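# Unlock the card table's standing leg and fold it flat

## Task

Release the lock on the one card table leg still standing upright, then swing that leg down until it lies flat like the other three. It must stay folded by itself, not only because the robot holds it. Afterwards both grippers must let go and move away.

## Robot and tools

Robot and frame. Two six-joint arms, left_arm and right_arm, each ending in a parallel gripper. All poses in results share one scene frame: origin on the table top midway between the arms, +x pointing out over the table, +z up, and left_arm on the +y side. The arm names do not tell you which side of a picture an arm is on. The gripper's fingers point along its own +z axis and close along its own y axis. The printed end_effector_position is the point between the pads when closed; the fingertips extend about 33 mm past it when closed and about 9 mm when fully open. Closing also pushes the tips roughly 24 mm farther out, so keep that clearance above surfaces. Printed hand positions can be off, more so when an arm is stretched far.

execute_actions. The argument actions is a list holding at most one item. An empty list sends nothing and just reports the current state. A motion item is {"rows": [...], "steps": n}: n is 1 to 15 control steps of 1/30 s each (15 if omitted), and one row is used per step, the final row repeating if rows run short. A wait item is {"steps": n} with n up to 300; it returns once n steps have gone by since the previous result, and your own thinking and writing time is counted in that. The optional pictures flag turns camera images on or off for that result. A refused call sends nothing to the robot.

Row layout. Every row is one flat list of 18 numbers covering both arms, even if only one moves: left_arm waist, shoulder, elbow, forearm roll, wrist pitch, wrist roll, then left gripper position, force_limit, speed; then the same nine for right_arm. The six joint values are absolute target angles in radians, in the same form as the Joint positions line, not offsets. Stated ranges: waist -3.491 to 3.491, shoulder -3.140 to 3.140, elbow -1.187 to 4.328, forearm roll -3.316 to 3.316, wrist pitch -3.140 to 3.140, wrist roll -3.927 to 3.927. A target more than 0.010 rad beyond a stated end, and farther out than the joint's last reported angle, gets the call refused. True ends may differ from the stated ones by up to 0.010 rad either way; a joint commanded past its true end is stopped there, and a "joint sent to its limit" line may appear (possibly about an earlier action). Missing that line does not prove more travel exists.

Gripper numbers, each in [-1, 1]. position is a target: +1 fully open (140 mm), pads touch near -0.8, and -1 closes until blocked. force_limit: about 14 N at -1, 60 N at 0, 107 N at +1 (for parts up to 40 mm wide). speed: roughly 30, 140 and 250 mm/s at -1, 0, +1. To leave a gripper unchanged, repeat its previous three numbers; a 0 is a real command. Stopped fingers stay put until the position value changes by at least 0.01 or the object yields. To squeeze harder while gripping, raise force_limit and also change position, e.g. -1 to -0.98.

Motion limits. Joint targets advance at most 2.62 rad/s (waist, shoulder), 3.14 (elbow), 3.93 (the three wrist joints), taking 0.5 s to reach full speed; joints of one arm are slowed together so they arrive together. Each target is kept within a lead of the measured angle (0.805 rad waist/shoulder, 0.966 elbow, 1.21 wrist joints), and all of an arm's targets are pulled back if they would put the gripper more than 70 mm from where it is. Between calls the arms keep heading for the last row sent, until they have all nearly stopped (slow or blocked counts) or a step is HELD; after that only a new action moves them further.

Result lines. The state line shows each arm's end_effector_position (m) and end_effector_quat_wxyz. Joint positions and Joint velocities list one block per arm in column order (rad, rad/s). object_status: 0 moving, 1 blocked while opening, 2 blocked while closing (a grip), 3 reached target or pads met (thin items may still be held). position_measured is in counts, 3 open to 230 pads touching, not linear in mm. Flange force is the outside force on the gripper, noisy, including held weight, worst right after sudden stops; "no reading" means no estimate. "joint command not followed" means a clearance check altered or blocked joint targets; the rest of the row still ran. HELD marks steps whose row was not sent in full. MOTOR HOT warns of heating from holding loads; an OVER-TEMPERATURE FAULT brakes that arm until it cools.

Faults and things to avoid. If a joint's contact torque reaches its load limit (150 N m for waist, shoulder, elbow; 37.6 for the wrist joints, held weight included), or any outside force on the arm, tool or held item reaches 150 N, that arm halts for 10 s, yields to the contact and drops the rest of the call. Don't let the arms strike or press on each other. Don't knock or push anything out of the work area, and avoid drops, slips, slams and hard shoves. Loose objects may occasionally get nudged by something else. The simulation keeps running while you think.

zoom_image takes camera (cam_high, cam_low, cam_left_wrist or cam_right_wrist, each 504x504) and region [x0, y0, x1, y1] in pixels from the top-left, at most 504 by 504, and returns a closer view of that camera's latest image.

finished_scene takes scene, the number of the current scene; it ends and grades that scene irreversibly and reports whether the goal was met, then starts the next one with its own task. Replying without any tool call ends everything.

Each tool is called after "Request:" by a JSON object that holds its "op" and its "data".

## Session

Request:
{"op": "execute_actions", "data": {"actions": []}}

Scene clock: 0.00 s of 4050.00 s.
left_arm: end_effector_position=(-0.0171, -0.3645, +0.3016) position_measured=3 object_status=3 end_effector_quat_wxyz=(-0.356, -0.014, +0.878, -0.318) | right_arm: end_effector_position=(+0.6589, -0.8091, +0.3165) position_measured=3 object_status=3 end_effector_quat_wxyz=(+0.647, +0.427, -0.597, +0.209)
Joint positions: left_arm=[-1.008  0.567  0.227  1.078 -1.146 -0.856] | right_arm=[-0.29   1.325  1.168  1.395 -2.071  0.085]
Joint velocities: left_arm=[0. 0. 0. 0. 0. 0.] | right_arm=[ 0. -0.  0.  0.  0. -0.]
Flange force (N, the push that the arm receives, along the gripper's own x y z axes): no reading

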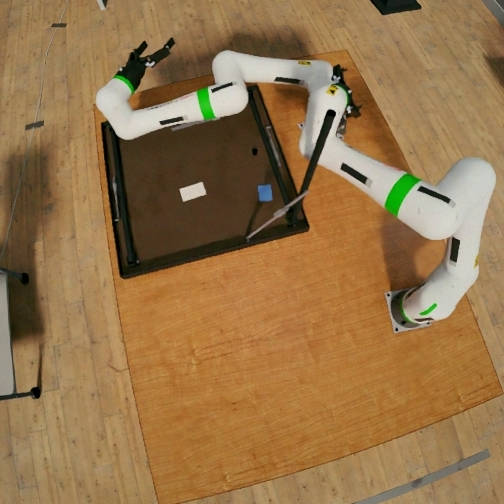

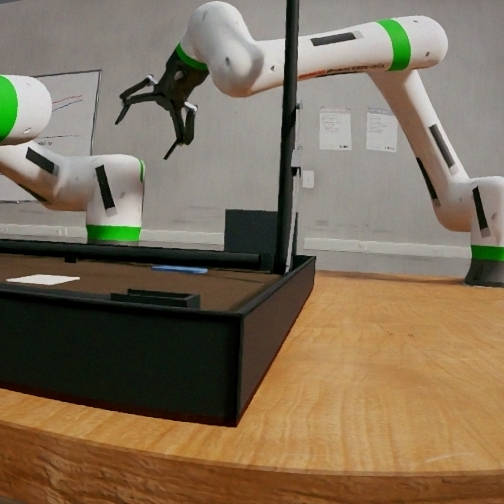

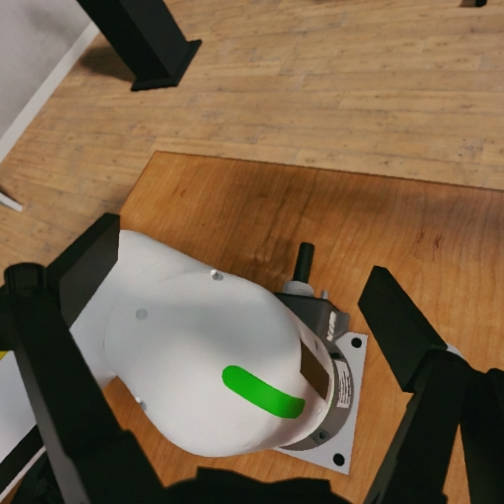

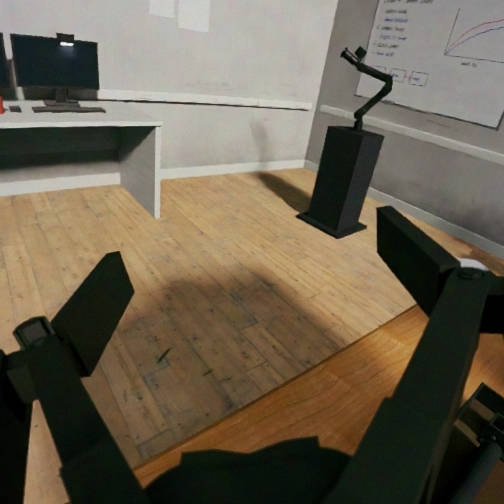

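Request:
{"op": "execute_actions", "data": {"actions": [{"rows":[[-1.008,-0.2,0.1,0,-1.87,1,1,0,0,-0.29,1.325,1.168,1.395,-2.071,0.085,1,0,0]]}], "pictures": false}}

Request:
{"op": "execute_actions", "data": {"actions": [{"steps":45}], "pictures": false}}

Request:
{"op": "execute_actions", "data": {"actions": [{"rows":[[-0.35,-0.2,0.1,0,-1.87,2.17,1,0,0,-0.29,-0.678,-0.567,0,-1.6,3.14,-1,0,0]]}], "pictures": false}}

Request:
{"op": "execute_actions", "data": {"actions": [{"steps":25}], "pictures": false}}

Request:
{"op": "execute_actions", "data": {"actions": [{"rows":[[-0.489,0.388,0.601,0,-1.784,2.17,1,0,0,-0.29,-0.678,-0.567,0,-1.6,3.14,-1,0,0]]}], "pictures": false}}

Request:
{"op": "execute_actions", "data": {"actions": [{"steps":40}]}}

Scene clock: 3.97 s of 4050.00 s.
left_arm: end_effector_position=(-0.0685, -0.2095, +0.3365) position_measured=3 object_status=3 end_effector_quat_wxyz=(-0.303, -0.085, +0.935, -0.161) | right_arm: end_effector_position=(+0.6589, -0.8093, +0.3167) position_measured=3 object_status=3 end_effector_quat_wxyz=(+0.646, +0.427, -0.597, +0.209)
Joint positions: left_arm=[-1.008  0.303  0.184  0.707 -1.396 -0.376] | right_arm=[-0.29   1.325  1.168  1.395 -2.071  0.085]
Joint velocities: left_arm=[ 0.001 -0.612 -0.103 -0.855 -0.572  1.346] | right_arm=[0.    0.001 0.    0.001 0.001 0.   ]
Flange force (N, the push that the arm receives, along the gripper's own x y z axes): left_arm=[7.8 -8.2 -2.9] | right_arm=no reading
Steps of this call (steps 1 to 90: nothing new was sent; then 0.47 s passed at rest; steps 91 to 105: all 15 steps of this action). Readings (joint positions | what the end effector reports):
91: left_arm=[-1.008 0.567 0.227 1.078 -1.146 -0.856] | right_arm=[-0.290 1.325 1.168 1.395 -2.071 0.085] | left_arm position_measured=3 object_status=3 | right_arm position_measured=3 object_status=3
92: left_arm=[-1.008 0.564 0.227 1.073 -1.149 -0.851] | right_arm=[-0.290 1.325 1.168 1.395 -2.071 0.085] | left_arm position_measured=3 object_status=3 | right_arm position_measured=3 object_status=3
94: left_arm=[-1.008 0.542 0.223 1.042 -1.171 -0.815] | right_arm=[-0.290 1.325 1.168 1.395 -2.071 0.085] | left_arm position_measured=3 object_status=3 | right_arm position_measured=3 object_status=3
98: left_arm=[-1.008 0.453 0.209 0.917 -1.254 -0.670] | right_arm=[-0.290 1.325 1.168 1.395 -2.071 0.085] | left_arm position_measured=3 object_status=3 | right_arm position_measured=3 object_status=3
105: the state above

Scene clock: 5.47 s of 4050.00 s.
left_arm: end_effector_position=(-0.0039, +0.1098, +0.3574) position_measured=3 object_status=3 end_effector_quat_wxyz=(+0.000, +0.663, -0.749, +0.000) | right_arm: end_effector_position=(+0.6589, -0.8093, +0.3167) position_measured=3 object_status=3 end_effector_quat_wxyz=(+0.646, +0.427, -0.597, +0.209)
Joint positions: left_arm=[-1.008 -0.2    0.1   -0.    -1.87   1.   ] | right_arm=[-0.29   1.325  1.168  1.395 -2.071  0.085]
Joint velocities: left_arm=[ 0.002 -0.    -0.     0.001 -0.001 -0.   ] | right_arm=[-0.     0.     0.001  0.003  0.     0.   ]
Flange force (N, the push that the arm receives, along the gripper's own x y z axes): left_arm=[0.9 4.3 -2.5] | right_arm=no reading
Steps of this call (steps 1 to 45: the robot went on to your last target). Readings (joint positions | what the end effector reports):
1: left_arm=[-1.008 0.282 0.180 0.678 -1.415 -0.330] | right_arm=[-0.290 1.325 1.168 1.395 -2.071 0.085] | left_arm position_measured=3 object_status=3 | right_arm position_measured=3 object_status=3
2: left_arm=[-1.008 0.262 0.177 0.649 -1.434 -0.282] | right_arm=[-0.290 1.325 1.168 1.395 -2.071 0.085] | left_arm position_measured=3 object_status=3 | right_arm position_measured=3 object_status=3
4: left_arm=[-1.008 0.222 0.170 0.593 -1.472 -0.183] | right_arm=[-0.290 1.325 1.168 1.395 -2.071 0.085] | left_arm position_measured=3 object_status=3 | right_arm position_measured=3 object_status=3
8: left_arm=[-1.008 0.146 0.158 0.486 -1.544 0.029] | right_arm=[-0.290 1.325 1.168 1.395 -2.071 0.085] | left_arm position_measured=3 object_status=3 | right_arm position_measured=3 object_status=3
45: the state above
All arms were judged still, so your last target was given up. Only a new action makes them travel on or press farther. Fingers that are still opening or closing keep moving.

Scene clock: 5.97 s of 4050.00 s.
left_arm: end_effector_position=(+0.1152, +0.1400, +0.3574) position_measured=3 object_status=3 end_effector_quat_wxyz=(+0.000, +0.935, -0.354, +0.000) | right_arm: end_effector_position=(+0.6031, -0.8106, +0.2250) position_measured=105 object_status=0 end_effector_quat_wxyz=(+0.462, +0.771, -0.431, -0.077)
Joint positions: left_arm=[-0.66 -0.2   0.1  -0.   -1.87  1.62] | right_arm=[-0.29   0.919  0.681  0.824 -1.87   0.694]
Joint velocities: left_arm=[ 0.947 -0.    -0.    -0.    -0.001  1.676] | right_arm=[-0.001 -1.028 -1.233 -1.157  0.38   1.537]
Flange force (N, the push that the arm receives, along the gripper's own x y z axes): left_arm=[1.8 5.1 -3.1] | right_arm=[3.6 -1.1 -0.7]
Steps of this call (steps 1 to 15: all 15 steps of this action). Readings (joint positions | what the end effector reports):
1: left_arm=[-1.008 -0.200 0.100 0.000 -1.870 1.000] | right_arm=[-0.290 1.325 1.168 1.395 -2.071 0.085] | left_arm position_measured=3 object_status=3 | right_arm position_measured=3 object_status=0
2: left_arm=[-1.005 -0.200 0.100 -0.000 -1.870 1.006] | right_arm=[-0.290 1.321 1.163 1.389 -2.069 0.090] | left_arm position_measured=3 object_status=3 | right_arm position_measured=6 object_status=0
4: left_arm=[-0.985 -0.200 0.100 -0.000 -1.870 1.041] | right_arm=[-0.290 1.298 1.135 1.354 -2.055 0.126] | left_arm position_measured=3 object_status=3 | right_arm position_measured=22 object_status=0
8: left_arm=[-0.886 -0.200 0.100 -0.000 -1.870 1.216] | right_arm=[-0.290 1.181 0.995 1.178 -1.987 0.302] | left_arm position_measured=3 object_status=3 | right_arm position_measured=52 object_status=0
15: the state above

Scene clock: 6.80 s of 4050.00 s.
left_arm: end_effector_position=(+0.2068, +0.1996, +0.3574) position_measured=3 object_status=3 end_effector_quat_wxyz=(+0.000, +0.998, +0.068, +0.000) | right_arm: end_effector_position=(+0.3527, -0.6599, +0.2078) position_measured=233 object_status=3 end_effector_quat_wxyz=(+0.085, +0.968, +0.140, -0.192)
Joint positions: left_arm=[-0.35 -0.2   0.1  -0.   -1.87  2.17] | right_arm=[-0.29   0.076 -0.144  0.262 -1.686  1.958]
Joint velocities: left_arm=[ 0.001  0.     0.     0.001  0.    -0.   ] | right_arm=[ 0.    -1.221 -0.723 -0.445  0.146  1.829]
Flange force (N, the push that the arm receives, along the gripper's own x y z axes): left_arm=[-3.3 4.4 -2.8] | right_arm=[7.8 3.6 -4.9]
Steps of this call (steps 1 to 25: the robot went on to your last target). Readings (joint positions | what the end effector reports):
1: left_arm=[-0.627 -0.200 0.100 -0.000 -1.870 1.677] | right_arm=[-0.290 0.884 0.639 0.786 -1.857 0.746] | left_arm position_measured=3 object_status=3 | right_arm position_measured=113 object_status=0
2: left_arm=[-0.595 -0.200 0.100 -0.000 -1.870 1.734] | right_arm=[-0.290 0.851 0.599 0.751 -1.846 0.796] | left_arm position_measured=3 object_status=3 | right_arm position_measured=120 object_status=0
4: left_arm=[-0.531 -0.200 0.100 -0.000 -1.870 1.848] | right_arm=[-0.290 0.785 0.520 0.686 -1.825 0.895] | left_arm position_measured=3 object_status=3 | right_arm position_measured=135 object_status=0
8: left_arm=[-0.412 -0.200 0.100 -0.000 -1.870 2.059] | right_arm=[-0.290 0.659 0.369 0.579 -1.790 1.083] | left_arm position_measured=3 object_status=3 | right_arm position_measured=166 object_status=0
25: the state above

Scene clock: 7.30 s of 4050.00 s.
left_arm: end_effector_position=(+0.3119, +0.1032, +0.3392) position_measured=3 object_status=3 end_effector_quat_wxyz=(-0.000, +1.000, +0.026, +0.000) | right_arm: end_effector_position=(+0.2334, -0.5717, +0.2060) position_measured=233 object_status=3 end_effector_quat_wxyz=(+0.021, +0.800, +0.599, -0.004)
Joint positions: left_arm=[-0.433  0.152  0.4   -0.    -1.819  2.17 ] | right_arm=[-0.29  -0.571 -0.507  0.037 -1.612  2.972]
Joint velocities: left_arm=[-0.205  0.896  0.765  0.028  0.15   0.   ] | right_arm=[ 0.    -0.998 -0.558 -0.344  0.114  1.564]
Flange force (N, the push that the arm receives, along the gripper's own x y z axes): left_arm=[3.4 -18.2 -6.5] | right_arm=[12.0 -27.4 -2.8]
Steps of this call (steps 1 to 15: all 15 steps of this action). Readings (joint positions | what the end effector reports):
1: left_arm=[-0.350 -0.200 0.100 -0.000 -1.870 2.170] | right_arm=[-0.290 0.034 -0.168 0.247 -1.681 2.021] | left_arm position_measured=3 object_status=3 | right_arm position_measured=233 object_status=3
2: left_arm=[-0.351 -0.196 0.103 0.000 -1.870 2.170] | right_arm=[-0.290 -0.008 -0.192 0.232 -1.676 2.086] | left_arm position_measured=3 object_status=3 | right_arm position_measured=233 object_status=3
4: left_arm=[-0.357 -0.173 0.123 0.000 -1.866 2.170] | right_arm=[-0.290 -0.093 -0.240 0.202 -1.666 2.220] | left_arm position_measured=3 object_status=3 | right_arm position_measured=233 object_status=3
8: left_arm=[-0.383 -0.061 0.218 0.000 -1.850 2.170] | right_arm=[-0.290 -0.269 -0.338 0.141 -1.646 2.497] | left_arm position_measured=3 object_status=3 | right_arm position_measured=233 object_status=3
15: the state above

Scene clock: 8.63 s of 4050.00 s.
left_arm: end_effector_position=(+0.3704, +0.0301, +0.2989) position_measured=3 object_status=3 end_effector_quat_wxyz=(-0.000, +1.000, -0.002, -0.000) | right_arm: end_effector_position=(+0.2191, -0.5568, +0.1966) position_measured=233 object_status=3 end_effector_quat_wxyz=(+0.031, +0.746, +0.665, +0.027)
Joint positions: left_arm=[-0.489  0.388  0.601 -0.    -1.784  2.17 ] | right_arm=[-0.29  -0.678 -0.567 -0.    -1.6    3.14 ]
Joint velocities: left_arm=[ 0.002  0.    -0.    -0.     0.    -0.   ] | right_arm=[-0.001 -0.     0.     0.    -0.    -0.   ]
Flange force (N, the push that the arm receives, along the gripper's own x y z axes): left_arm=[-0.6 2.1 -4.3] | right_arm=[4.2 1.2 0.7]
Steps of this call (steps 1 to 30: the robot went on to your last target; steps 31 to 40: nothing new was sent). Readings (joint positions | what the end effector reports):
1: left_arm=[-0.441 0.183 0.426 0.000 -1.814 2.170] | right_arm=[-0.290 -0.602 -0.525 0.026 -1.609 3.021] | left_arm position_measured=3 object_status=3 | right_arm position_measured=233 object_status=3
2: left_arm=[-0.448 0.213 0.451 0.000 -1.810 2.170] | right_arm=[-0.290 -0.628 -0.539 0.017 -1.606 3.061] | left_arm position_measured=3 object_status=3 | right_arm position_measured=233 object_status=3
4: left_arm=[-0.462 0.272 0.502 0.000 -1.801 2.170] | right_arm=[-0.290 -0.663 -0.559 0.005 -1.602 3.117] | left_arm position_measured=3 object_status=3 | right_arm position_measured=233 object_status=3
8: left_arm=[-0.484 0.367 0.583 0.000 -1.787 2.170] | right_arm=[-0.290 -0.678 -0.567 0.000 -1.600 3.140] | left_arm position_measured=3 object_status=3 | right_arm position_measured=233 object_status=3
40: the state above
All arms were judged still, so your last target was given up. Only a new action makes them travel on or press farther. Fingers that are still opening or closing keep moving.

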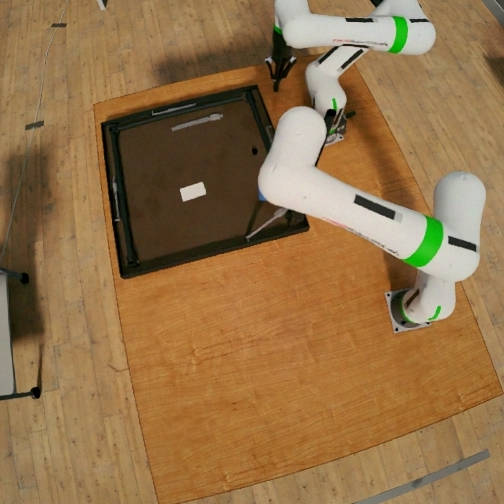

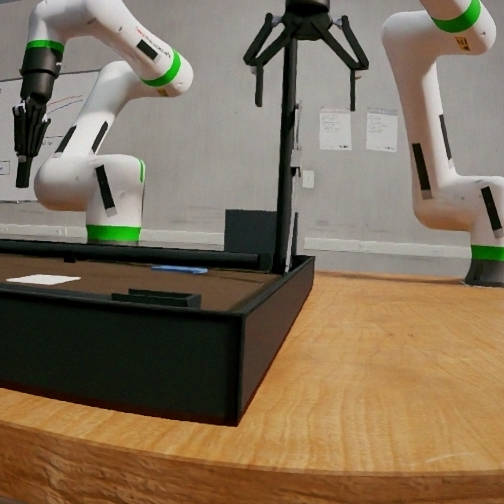

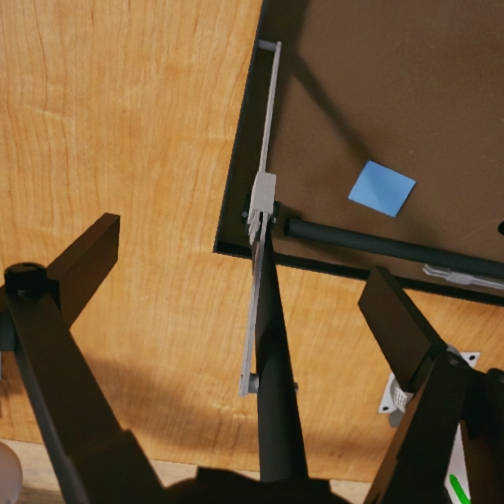

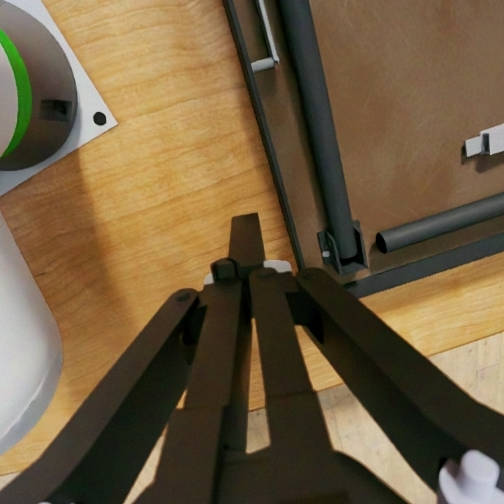

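Request:
{"op": "execute_actions", "data": {"actions": [{"rows":[[-0.506,0.385,0.387,0,-1.573,2.19,0,0,0,0.6,-0.678,-0.567,0,-1.6,3.14,-1,0,0]]}]}}

Request:
{"op": "execute_actions", "data": {"actions": [{"rows":[[-0.506,0.385,0.387,0,-1.573,2.19,-1,-0.6,0,0.6,-0.678,-0.567,0,-1.6,3.14,-1,0,0]]}], "pictures": false}}

Request:
{"op": "execute_actions", "data": {"actions": [{"steps":8}], "pictures": false}}

Request:
{"op": "execute_actions", "data": {"actions": [{"rows":[[-0.471,0.448,0.38,0,-1.503,2.155,-1,-0.6,0,1.36,-0.678,-0.567,0,-1.6,3.14,-1,0,0]]}]}}

Scene clock: 12.23 s of 4050.00 s.
left_arm: end_effector_position=(+0.3700, +0.0184, +0.2096) position_measured=105 object_status=0 end_effector_quat_wxyz=(+0.000, +1.000, -0.000, +0.000) | right_arm: end_effector_position=(+0.2672, -0.4607, +0.1966) position_measured=233 object_status=3 end_effector_quat_wxyz=(+0.024, +0.577, +0.816, +0.033)
Joint positions: left_arm=[-0.506  0.385  0.387  0.    -1.573  2.19 ] | right_arm=[ 0.166 -0.678 -0.567 -0.    -1.6    3.14 ]
Joint velocities: left_arm=[ 0.    -0.    -0.004 -0.     0.001  0.   ] | right_arm=[ 1.311 -0.    -0.     0.     0.     0.001]
Flange force (N, the push that the arm receives, along the gripper's own x y z axes): left_arm=[-3.3 1.7 -2.4] | right_arm=[-1.2 1.8 0.7]
Steps of this call (steps 1 to 90: nothing new was sent; then 0.10 s passed at rest; steps 91 to 105: all 15 steps of this action). Readings (joint positions | what the end effector reports):
91: left_arm=[-0.489 0.388 0.601 0.000 -1.784 2.170] | right_arm=[-0.290 -0.678 -0.567 -0.000 -1.600 3.140] | left_arm position_measured=3 object_status=0 | right_arm position_measured=233 object_status=3
92: left_arm=[-0.489 0.388 0.597 0.000 -1.780 2.170] | right_arm=[-0.287 -0.678 -0.567 -0.000 -1.600 3.140] | left_arm position_measured=6 object_status=0 | right_arm position_measured=233 object_status=3
94: left_arm=[-0.492 0.388 0.568 0.000 -1.751 2.173] | right_arm=[-0.263 -0.678 -0.567 0.000 -1.600 3.140] | left_arm position_measured=22 object_status=0 | right_arm position_measured=233 object_status=3
98: left_arm=[-0.501 0.386 0.448 -0.000 -1.634 2.184] | right_arm=[-0.146 -0.678 -0.567 -0.000 -1.600 3.140] | left_arm position_measured=52 object_status=0 | right_arm position_measured=233 object_status=3
105: the state above

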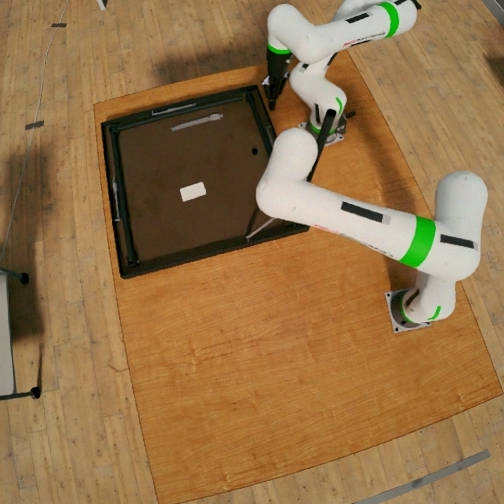

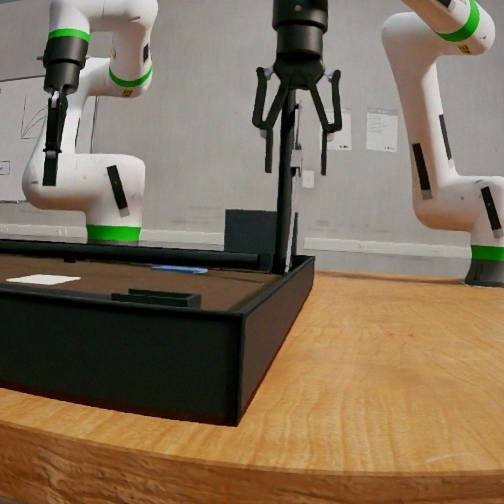

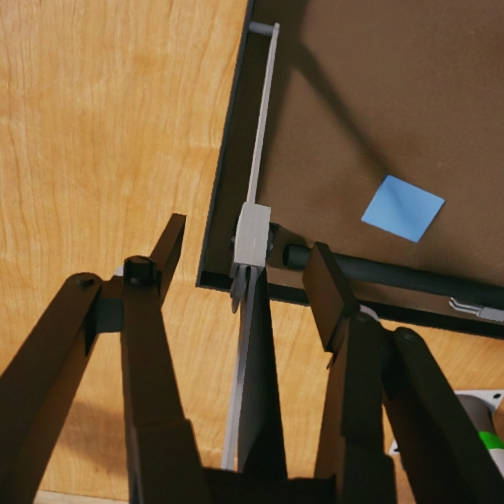

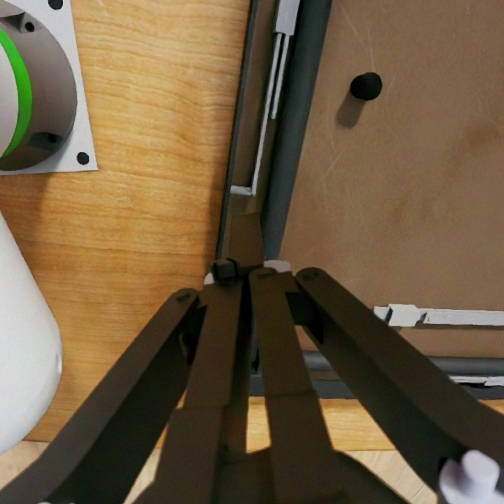

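Scene clock: 12.73 s of 4050.00 s.
left_arm: end_effector_position=(+0.3701, +0.0186, +0.2092) position_measured=209 object_status=0 end_effector_quat_wxyz=(-0.000, +1.000, -0.000, -0.000) | right_arm: end_effector_position=(+0.2692, -0.3582, +0.1966) position_measured=233 object_status=3 end_effector_quat_wxyz=(+0.016, +0.388, +0.921, +0.038)
Joint positions: left_arm=[-0.506  0.385  0.387 -0.    -1.573  2.19 ] | right_arm=[ 0.6   -0.678 -0.567 -0.    -1.6    3.14 ]
Joint velocities: left_arm=[ 0.002  0.     0.     0.005 -0.    -0.   ] | right_arm=[-0.001  0.001 -0.    -0.001 -0.     0.   ]
Flange force (N, the push that the arm receives, along the gripper's own x y z axes): left_arm=[0.3 -10.2 -6.0] | right_arm=[3.6 3.3 -0.1]
Steps of this call (steps 1 to 15: all 15 steps of this action). Readings (joint positions | what the end effector reports):
1: left_arm=[-0.506 0.385 0.387 0.000 -1.573 2.190] | right_arm=[0.210 -0.678 -0.567 -0.000 -1.600 3.140] | left_arm position_measured=113 object_status=0 | right_arm position_measured=233 object_status=3
2: left_arm=[-0.506 0.385 0.387 0.000 -1.573 2.190] | right_arm=[0.254 -0.678 -0.567 -0.000 -1.600 3.140] | left_arm position_measured=120 object_status=0 | right_arm position_measured=233 object_status=3
4: left_arm=[-0.506 0.385 0.387 0.000 -1.573 2.190] | right_arm=[0.343 -0.678 -0.567 -0.000 -1.600 3.140] | left_arm position_measured=135 object_status=0 | right_arm position_measured=233 object_status=3
8: left_arm=[-0.506 0.385 0.387 0.000 -1.573 2.190] | right_arm=[0.505 -0.678 -0.567 -0.000 -1.600 3.140] | left_arm position_measured=166 object_status=0 | right_arm position_measured=233 object_status=3
15: the state above

Scene clock: 13.00 s of 4050.00 s.
left_arm: end_effector_position=(+0.3700, +0.0184, +0.2093) position_measured=209 object_status=2 end_effector_quat_wxyz=(-0.000, +1.000, -0.000, -0.000) | right_arm: end_effector_position=(+0.2692, -0.3582, +0.1966) position_measured=233 object_status=3 end_effector_quat_wxyz=(+0.016, +0.387, +0.921, +0.038)
Joint positions: left_arm=[-0.506  0.385  0.387 -0.    -1.573  2.19 ] | right_arm=[ 0.6   -0.678 -0.567 -0.    -1.6    3.14 ]
Joint velocities: left_arm=[-0.     0.     0.    -0.001 -0.     0.   ] | right_arm=[ 0.     0.     0.     0.001 -0.     0.   ]
Flange force (N, the push that the arm receives, along the gripper's own x y z axes): left_arm=[0.3 -14.3 -4.6] | right_arm=[5.8 1.5 0.4]
Steps of this call (steps 1 to 8: the robot went on to your last target). Readings (joint positions | what the end effector reports):
1: left_arm=[-0.506 0.385 0.387 -0.000 -1.573 2.190] | right_arm=[0.600 -0.678 -0.567 -0.000 -1.600 3.140] | left_arm position_measured=209 object_status=0 | right_arm position_measured=233 object_status=3
2: left_arm=[-0.506 0.385 0.387 -0.000 -1.573 2.190] | right_arm=[0.600 -0.678 -0.567 -0.000 -1.600 3.140] | left_arm position_measured=209 object_status=0 | right_arm position_measured=233 object_status=3
4: left_arm=[-0.506 0.385 0.387 -0.000 -1.573 2.190] | right_arm=[0.600 -0.678 -0.567 -0.000 -1.600 3.140] | left_arm position_measured=209 object_status=2 | right_arm position_measured=233 object_status=3
8: the state above

Scene clock: 13.50 s of 4050.00 s.
left_arm: end_effector_position=(+0.4042, +0.0202, +0.1688) position_measured=209 object_status=2 end_effector_quat_wxyz=(-0.000, +1.000, -0.000, -0.000) | right_arm: end_effector_position=(+0.2247, -0.2602, +0.1966) position_measured=233 object_status=3 end_effector_quat_wxyz=(+0.007, +0.169, +0.985, +0.040)
Joint positions: left_arm=[-0.471  0.448  0.38  -0.    -1.503  2.155] | right_arm=[ 1.056 -0.678 -0.567 -0.    -1.6    3.14 ]
Joint velocities: left_arm=[-0.     0.001  0.001 -0.001 -0.     0.001] | right_arm=[ 1.31   0.    -0.    -0.     0.     0.001]
Flange force (N, the push that the arm receives, along the gripper's own x y z axes): left_arm=[-5.0 4.9 -1.2] | right_arm=[9.3 1.5 0.4]
Steps of this call (steps 1 to 15: all 15 steps of this action). Readings (joint positions | what the end effector reports):
1: left_arm=[-0.506 0.385 0.387 -0.000 -1.573 2.190] | right_arm=[0.600 -0.678 -0.567 -0.000 -1.600 3.140] | left_arm position_measured=209 object_status=2 | right_arm position_measured=233 object_status=3
2: left_arm=[-0.504 0.388 0.387 0.000 -1.570 2.189] | right_arm=[0.604 -0.678 -0.567 -0.000 -1.600 3.140] | left_arm position_measured=209 object_status=2 | right_arm position_measured=233 object_status=3
4: left_arm=[-0.492 0.411 0.384 0.001 -1.544 2.175] | right_arm=[0.627 -0.678 -0.567 -0.000 -1.600 3.140] | left_arm position_measured=209 object_status=2 | right_arm position_measured=233 object_status=3
8: left_arm=[-0.471 0.448 0.380 0.000 -1.504 2.155] | right_arm=[0.744 -0.678 -0.567 -0.000 -1.600 3.140] | left_arm position_measured=209 object_status=2 | right_arm position_measured=233 object_status=3
15: the state above

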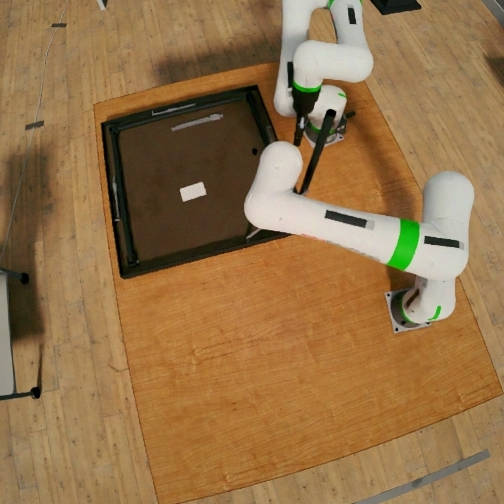

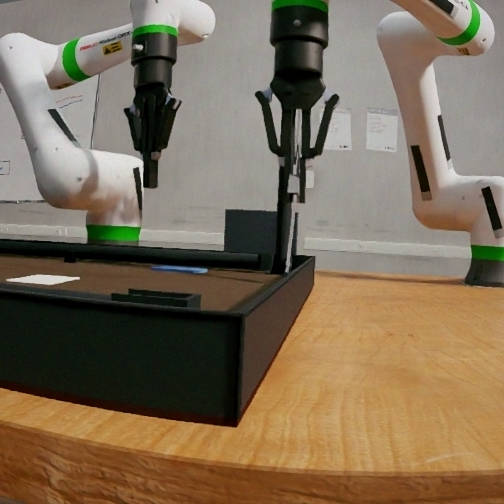

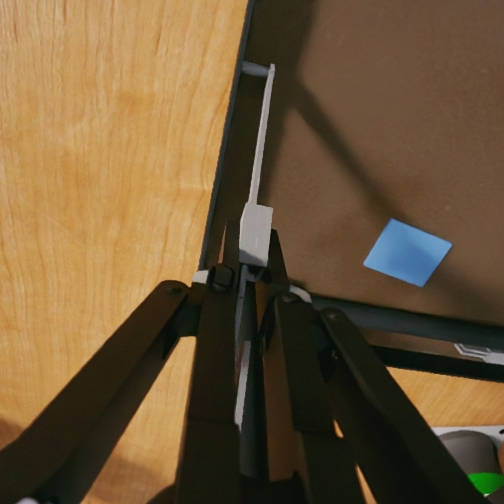

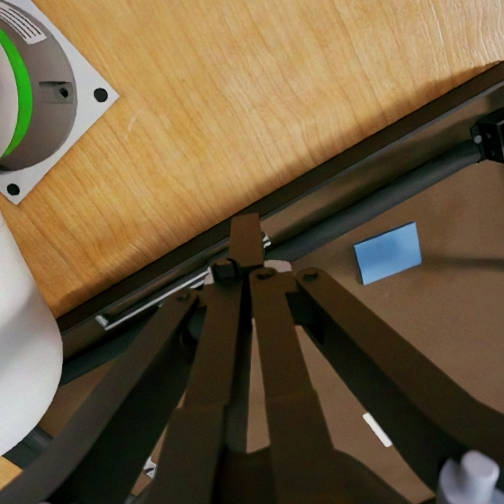

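Request:
{"op": "execute_actions", "data": {"actions": [{"rows":[[-0.471,0.448,0.38,0,-1.503,2.155,-0.4,-0.5,0,1.36,-0.678,-0.567,0,-1.6,3.14,-1,0,0]]}], "pictures": false}}

Request:
{"op": "execute_actions", "data": {"actions": [{"rows":[[-0.482,0.42,0.385,0,-1.536,2.165,-0.4,-0.5,0,1.36,-0.678,-0.567,0,-1.6,3.14,-1,0,0]]}]}}

Request:
{"op": "execute_actions", "data": {"actions": [{"rows":[[-0.482,0.42,0.385,0,-1.536,2.165,-1,-0.5,0,1.36,-0.678,-0.567,0,-1.6,3.14,-1,0,0]]}], "pictures": false}}

Request:
{"op": "execute_actions", "data": {"actions": [{"rows":[[-0.468,0.449,0.452,0,-1.574,2.15,-1,-0.5,0,1.36,-0.678,-0.567,0,-1.6,3.14,-1,0,0]]}], "pictures": false}}

Request:
{"op": "execute_actions", "data": {"actions": [{"rows":[[-0.453,0.478,0.513,0,-1.606,2.14,-1,-0.5,0,1.36,-0.678,-0.567,0,-1.6,3.14,-1,0,0]]}]}}

Scene clock: 17.40 s of 4050.00 s.
left_arm: end_effector_position=(+0.4042, +0.0202, +0.1688) position_measured=179 object_status=3 end_effector_quat_wxyz=(-0.000, +1.000, -0.000, -0.000) | right_arm: end_effector_position=(+0.1728, -0.2103, +0.1966) position_measured=233 object_status=3 end_effector_quat_wxyz=(+0.001, +0.018, +0.999, +0.041)
Joint positions: left_arm=[-0.471  0.448  0.38   0.    -1.503  2.155] | right_arm=[ 1.36  -0.678 -0.567 -0.    -1.6    3.14 ]
Joint velocities: left_arm=[-0.001  0.     0.    -0.     0.     0.   ] | right_arm=[ 0.    -0.     0.    -0.001 -0.    -0.001]
Flange force (N, the push that the arm receives, along the gripper's own x y z axes): left_arm=[-1.0 2.1 -4.0] | right_arm=[3.2 2.6 0.9]
Steps of this call (steps 1 to 30: the robot went on to your last target; steps 31 to 90: nothing new was sent; then 0.40 s passed at rest; steps 91 to 105: all 15 steps of this action). Readings (joint positions | what the end effector reports):
91: left_arm=[-0.471 0.448 0.380 -0.000 -1.503 2.155] | right_arm=[1.360 -0.678 -0.567 -0.000 -1.600 3.140] | left_arm position_measured=209 object_status=0 | right_arm position_measured=233 object_status=3
92: left_arm=[-0.471 0.448 0.380 -0.000 -1.503 2.155] | right_arm=[1.360 -0.678 -0.567 -0.000 -1.600 3.140] | left_arm position_measured=209 object_status=0 | right_arm position_measured=233 object_status=3
94: left_arm=[-0.471 0.448 0.380 0.000 -1.503 2.155] | right_arm=[1.360 -0.678 -0.567 -0.000 -1.600 3.140] | left_arm position_measured=191 object_status=0 | right_arm position_measured=233 object_status=3
98: left_arm=[-0.471 0.448 0.380 0.000 -1.503 2.155] | right_arm=[1.360 -0.678 -0.567 -0.000 -1.600 3.140] | left_arm position_measured=179 object_status=0 | right_arm position_measured=233 object_status=3
105: the state above

Scene clock: 17.90 s of 4050.00 s.
left_arm: end_effector_position=(+0.3913, +0.0209, +0.1878) position_measured=179 object_status=3 end_effector_quat_wxyz=(-0.000, +1.000, -0.001, -0.000) | right_arm: end_effector_position=(+0.1728, -0.2103, +0.1966) position_measured=233 object_status=3 end_effector_quat_wxyz=(+0.001, +0.018, +0.999, +0.041)
Joint positions: left_arm=[-0.482  0.42   0.385 -0.    -1.536  2.165] | right_arm=[ 1.36  -0.678 -0.567  0.    -1.6    3.14 ]
Joint velocities: left_arm=[-0.    -0.    -0.001  0.    -0.     0.   ] | right_arm=[ 0.     0.     0.    -0.001  0.001  0.   ]
Flange force (N, the push that the arm receives, along the gripper's own x y z axes): left_arm=[-3.5 -0.6 -2.5] | right_arm=[4.8 1.1 1.5]
Steps of this call (steps 1 to 15: all 15 steps of this action). Readings (joint positions | what the end effector reports):
1: left_arm=[-0.471 0.448 0.380 -0.000 -1.503 2.155] | right_arm=[1.360 -0.678 -0.567 -0.000 -1.600 3.140] | left_arm position_measured=179 object_status=3 | right_arm position_measured=233 object_status=3
2: left_arm=[-0.472 0.446 0.380 -0.000 -1.506 2.156] | right_arm=[1.360 -0.678 -0.567 -0.000 -1.600 3.140] | left_arm position_measured=179 object_status=3 | right_arm position_measured=233 object_status=3
4: left_arm=[-0.479 0.428 0.384 0.000 -1.527 2.162] | right_arm=[1.360 -0.678 -0.567 -0.000 -1.600 3.140] | left_arm position_measured=179 object_status=3 | right_arm position_measured=233 object_status=3
8: left_arm=[-0.482 0.420 0.385 -0.000 -1.536 2.165] | right_arm=[1.360 -0.678 -0.567 -0.000 -1.600 3.140] | left_arm position_measured=179 object_status=3 | right_arm position_measured=233 object_status=3
15: the state above

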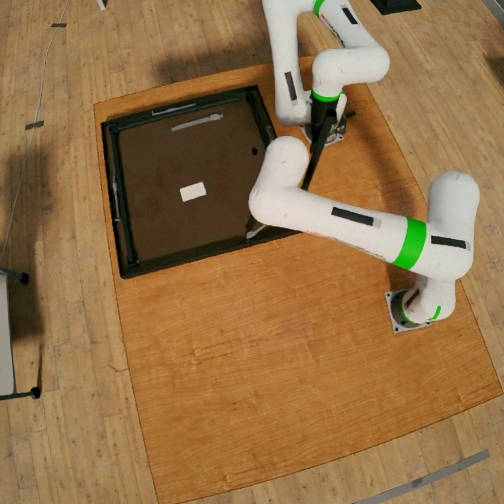

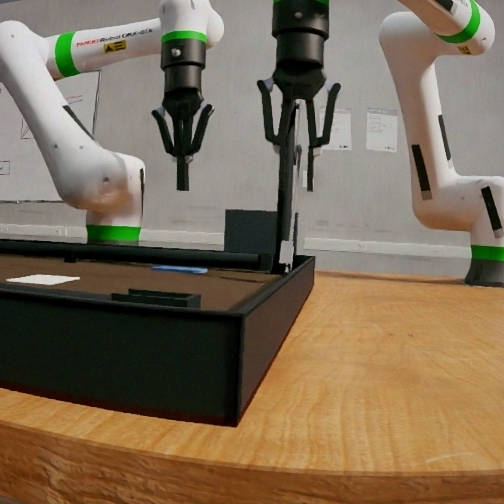

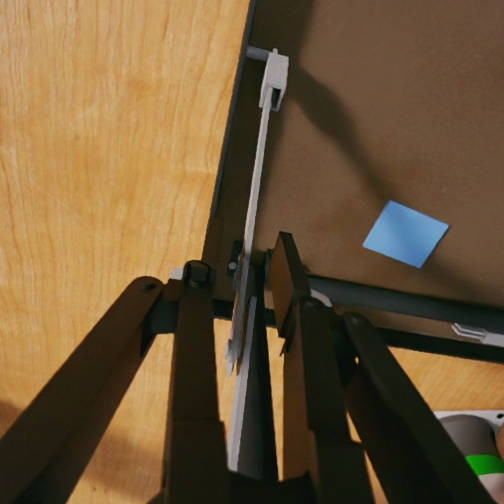

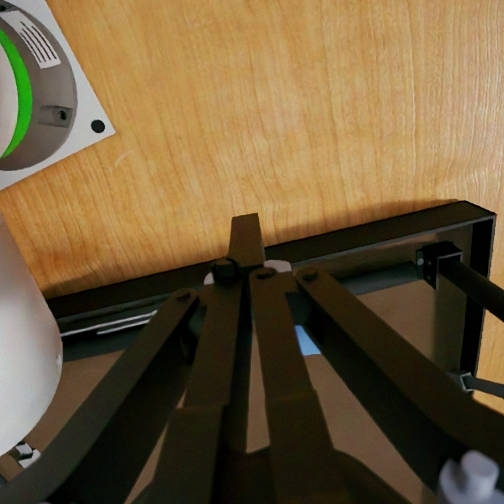

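Scene clock: 18.40 s of 4050.00 s.
left_arm: end_effector_position=(+0.3912, +0.0208, +0.1878) position_measured=219 object_status=2 end_effector_quat_wxyz=(-0.000, +1.000, -0.001, -0.000) | right_arm: end_effector_position=(+0.1728, -0.2103, +0.1966) position_measured=233 object_status=3 end_effector_quat_wxyz=(+0.001, +0.018, +0.999, +0.041)
Joint positions: left_arm=[-0.482  0.42   0.385  0.    -1.536  2.165] | right_arm=[ 1.36  -0.678 -0.567  0.    -1.6    3.14 ]
Joint velocities: left_arm=[ 0.001  0.     0.    -0.001 -0.     0.   ] | right_arm=[ 0.002  0.    -0.    -0.001 -0.    -0.   ]
Flange force (N, the push that the arm receives, along the gripper's own x y z axes): left_arm=[4.7 22.5 0.1] | right_arm=[4.5 1.9 0.7]
Steps of this call (steps 1 to 15: all 15 steps of this action). Readings (joint positions | what the end effector reports):
1: left_arm=[-0.482 0.420 0.385 -0.000 -1.536 2.165] | right_arm=[1.360 -0.678 -0.567 0.000 -1.600 3.140] | left_arm position_measured=179 object_status=0 | right_arm position_measured=233 object_status=3
2: left_arm=[-0.482 0.420 0.385 -0.000 -1.536 2.165] | right_arm=[1.360 -0.678 -0.567 0.000 -1.600 3.140] | left_arm position_measured=182 object_status=0 | right_arm position_measured=233 object_status=3
4: left_arm=[-0.482 0.420 0.385 -0.000 -1.536 2.165] | right_arm=[1.360 -0.678 -0.567 0.000 -1.600 3.140] | left_arm position_measured=198 object_status=0 | right_arm position_measured=233 object_status=3
8: left_arm=[-0.482 0.420 0.385 0.000 -1.536 2.165] | right_arm=[1.360 -0.678 -0.567 0.000 -1.600 3.140] | left_arm position_measured=219 object_status=0 | right_arm position_measured=233 object_status=3
15: the state above

Scene clock: 18.90 s of 4050.00 s.
left_arm: end_effector_position=(+0.4067, +0.0208, +0.1991) position_measured=219 object_status=2 end_effector_quat_wxyz=(-0.000, +1.000, -0.001, -0.000) | right_arm: end_effector_position=(+0.1728, -0.2103, +0.1966) position_measured=233 object_status=3 end_effector_quat_wxyz=(+0.001, +0.018, +0.999, +0.041)
Joint positions: left_arm=[-0.468  0.449  0.452 -0.    -1.574  2.15 ] | right_arm=[ 1.36  -0.678 -0.567  0.    -1.6    3.14 ]
Joint velocities: left_arm=[ 0.001  0.    -0.     0.001 -0.002 -0.001] | right_arm=[-0.     0.     0.     0.001  0.    -0.   ]
Flange force (N, the push that the arm receives, along the gripper's own x y z axes): left_arm=[3.8 17.9 12.8] | right_arm=[2.8 1.5 1.0]
Steps of this call (steps 1 to 15: all 15 steps of this action). Readings (joint positions | what the end effector reports):
1: left_arm=[-0.482 0.420 0.385 0.000 -1.536 2.165] | right_arm=[1.360 -0.678 -0.567 0.000 -1.600 3.140] | left_arm position_measured=219 object_status=2 | right_arm position_measured=233 object_status=3
2: left_arm=[-0.481 0.421 0.389 -0.000 -1.538 2.165] | right_arm=[1.360 -0.678 -0.567 0.000 -1.600 3.140] | left_arm position_measured=219 object_status=2 | right_arm position_measured=233 object_status=3
4: left_arm=[-0.476 0.433 0.416 -0.000 -1.554 2.158] | right_arm=[1.360 -0.678 -0.567 -0.000 -1.600 3.140] | left_arm position_measured=219 object_status=2 | right_arm position_measured=233 object_status=3
8: left_arm=[-0.468 0.449 0.452 -0.000 -1.574 2.150] | right_arm=[1.360 -0.678 -0.567 0.000 -1.600 3.140] | left_arm position_measured=219 object_status=2 | right_arm position_measured=233 object_status=3
15: the state above

Scene clock: 19.40 s of 4050.00 s.
left_arm: end_effector_position=(+0.4220, +0.0218, +0.2076) position_measured=219 object_status=2 end_effector_quat_wxyz=(-0.000, +1.000, +0.001, -0.000) | right_arm: end_effector_position=(+0.1728, -0.2103, +0.1966) position_measured=233 object_status=3 end_effector_quat_wxyz=(+0.001, +0.018, +0.999, +0.041)
Joint positions: left_arm=[-0.453  0.478  0.513 -0.    -1.606  2.14 ] | right_arm=[ 1.36  -0.678 -0.567  0.    -1.6    3.14 ]
Joint velocities: left_arm=[ 0.  0.  0. -0. -0.  0.] | right_arm=[-0.001 -0.001 -0.     0.001  0.001 -0.   ]
Flange force (N, the push that the arm receives, along the gripper's own x y z axes): left_arm=[-0.3 16.3 3.5] | right_arm=[3.0 2.5 1.0]
Steps of this call (steps 1 to 15: all 15 steps of this action). Readings (joint positions | what the end effector reports):
1: left_arm=[-0.468 0.449 0.452 -0.000 -1.574 2.150] | right_arm=[1.360 -0.678 -0.567 -0.000 -1.600 3.140] | left_arm position_measured=219 object_status=2 | right_arm position_measured=233 object_status=3
2: left_arm=[-0.467 0.451 0.456 -0.000 -1.576 2.149] | right_arm=[1.360 -0.678 -0.567 0.000 -1.600 3.140] | left_arm position_measured=219 object_status=2 | right_arm position_measured=233 object_status=3
4: left_arm=[-0.461 0.463 0.483 0.000 -1.590 2.145] | right_arm=[1.360 -0.678 -0.567 0.000 -1.600 3.140] | left_arm position_measured=219 object_status=2 | right_arm position_measured=233 object_status=3
8: left_arm=[-0.453 0.478 0.513 0.000 -1.606 2.140] | right_arm=[1.360 -0.678 -0.567 0.000 -1.600 3.140] | left_arm position_measured=219 object_status=2 | right_arm position_measured=233 object_status=3
15: the state above

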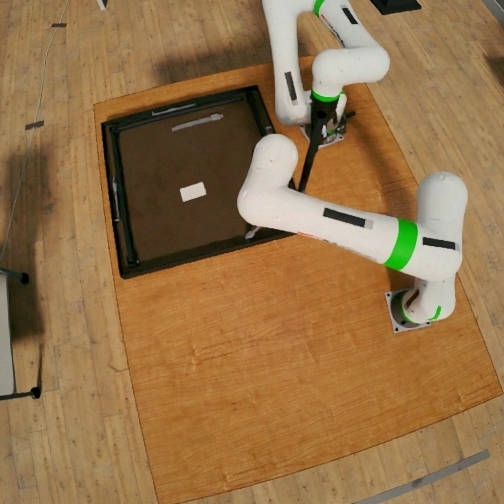

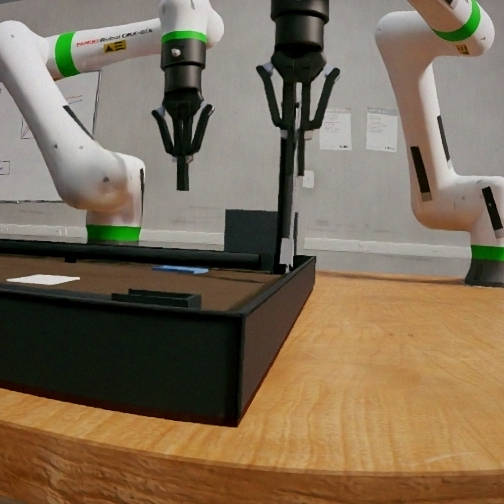

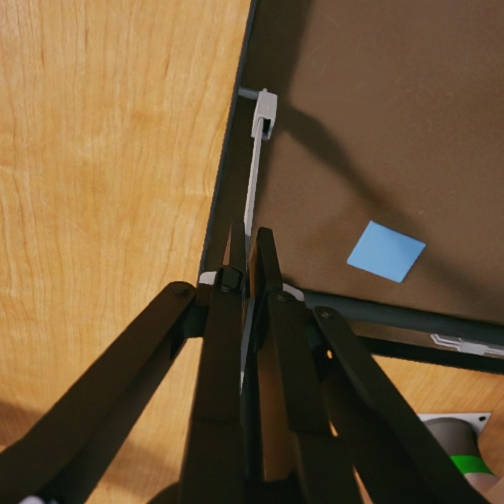

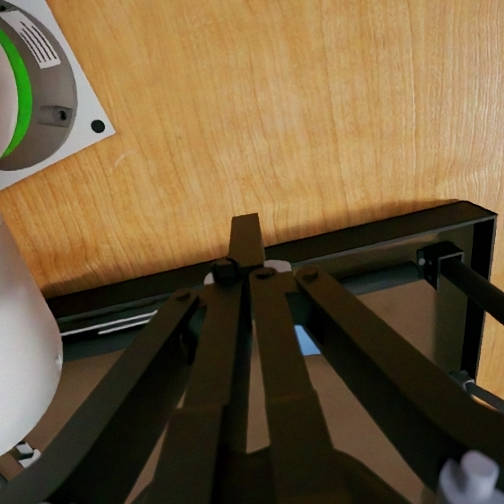

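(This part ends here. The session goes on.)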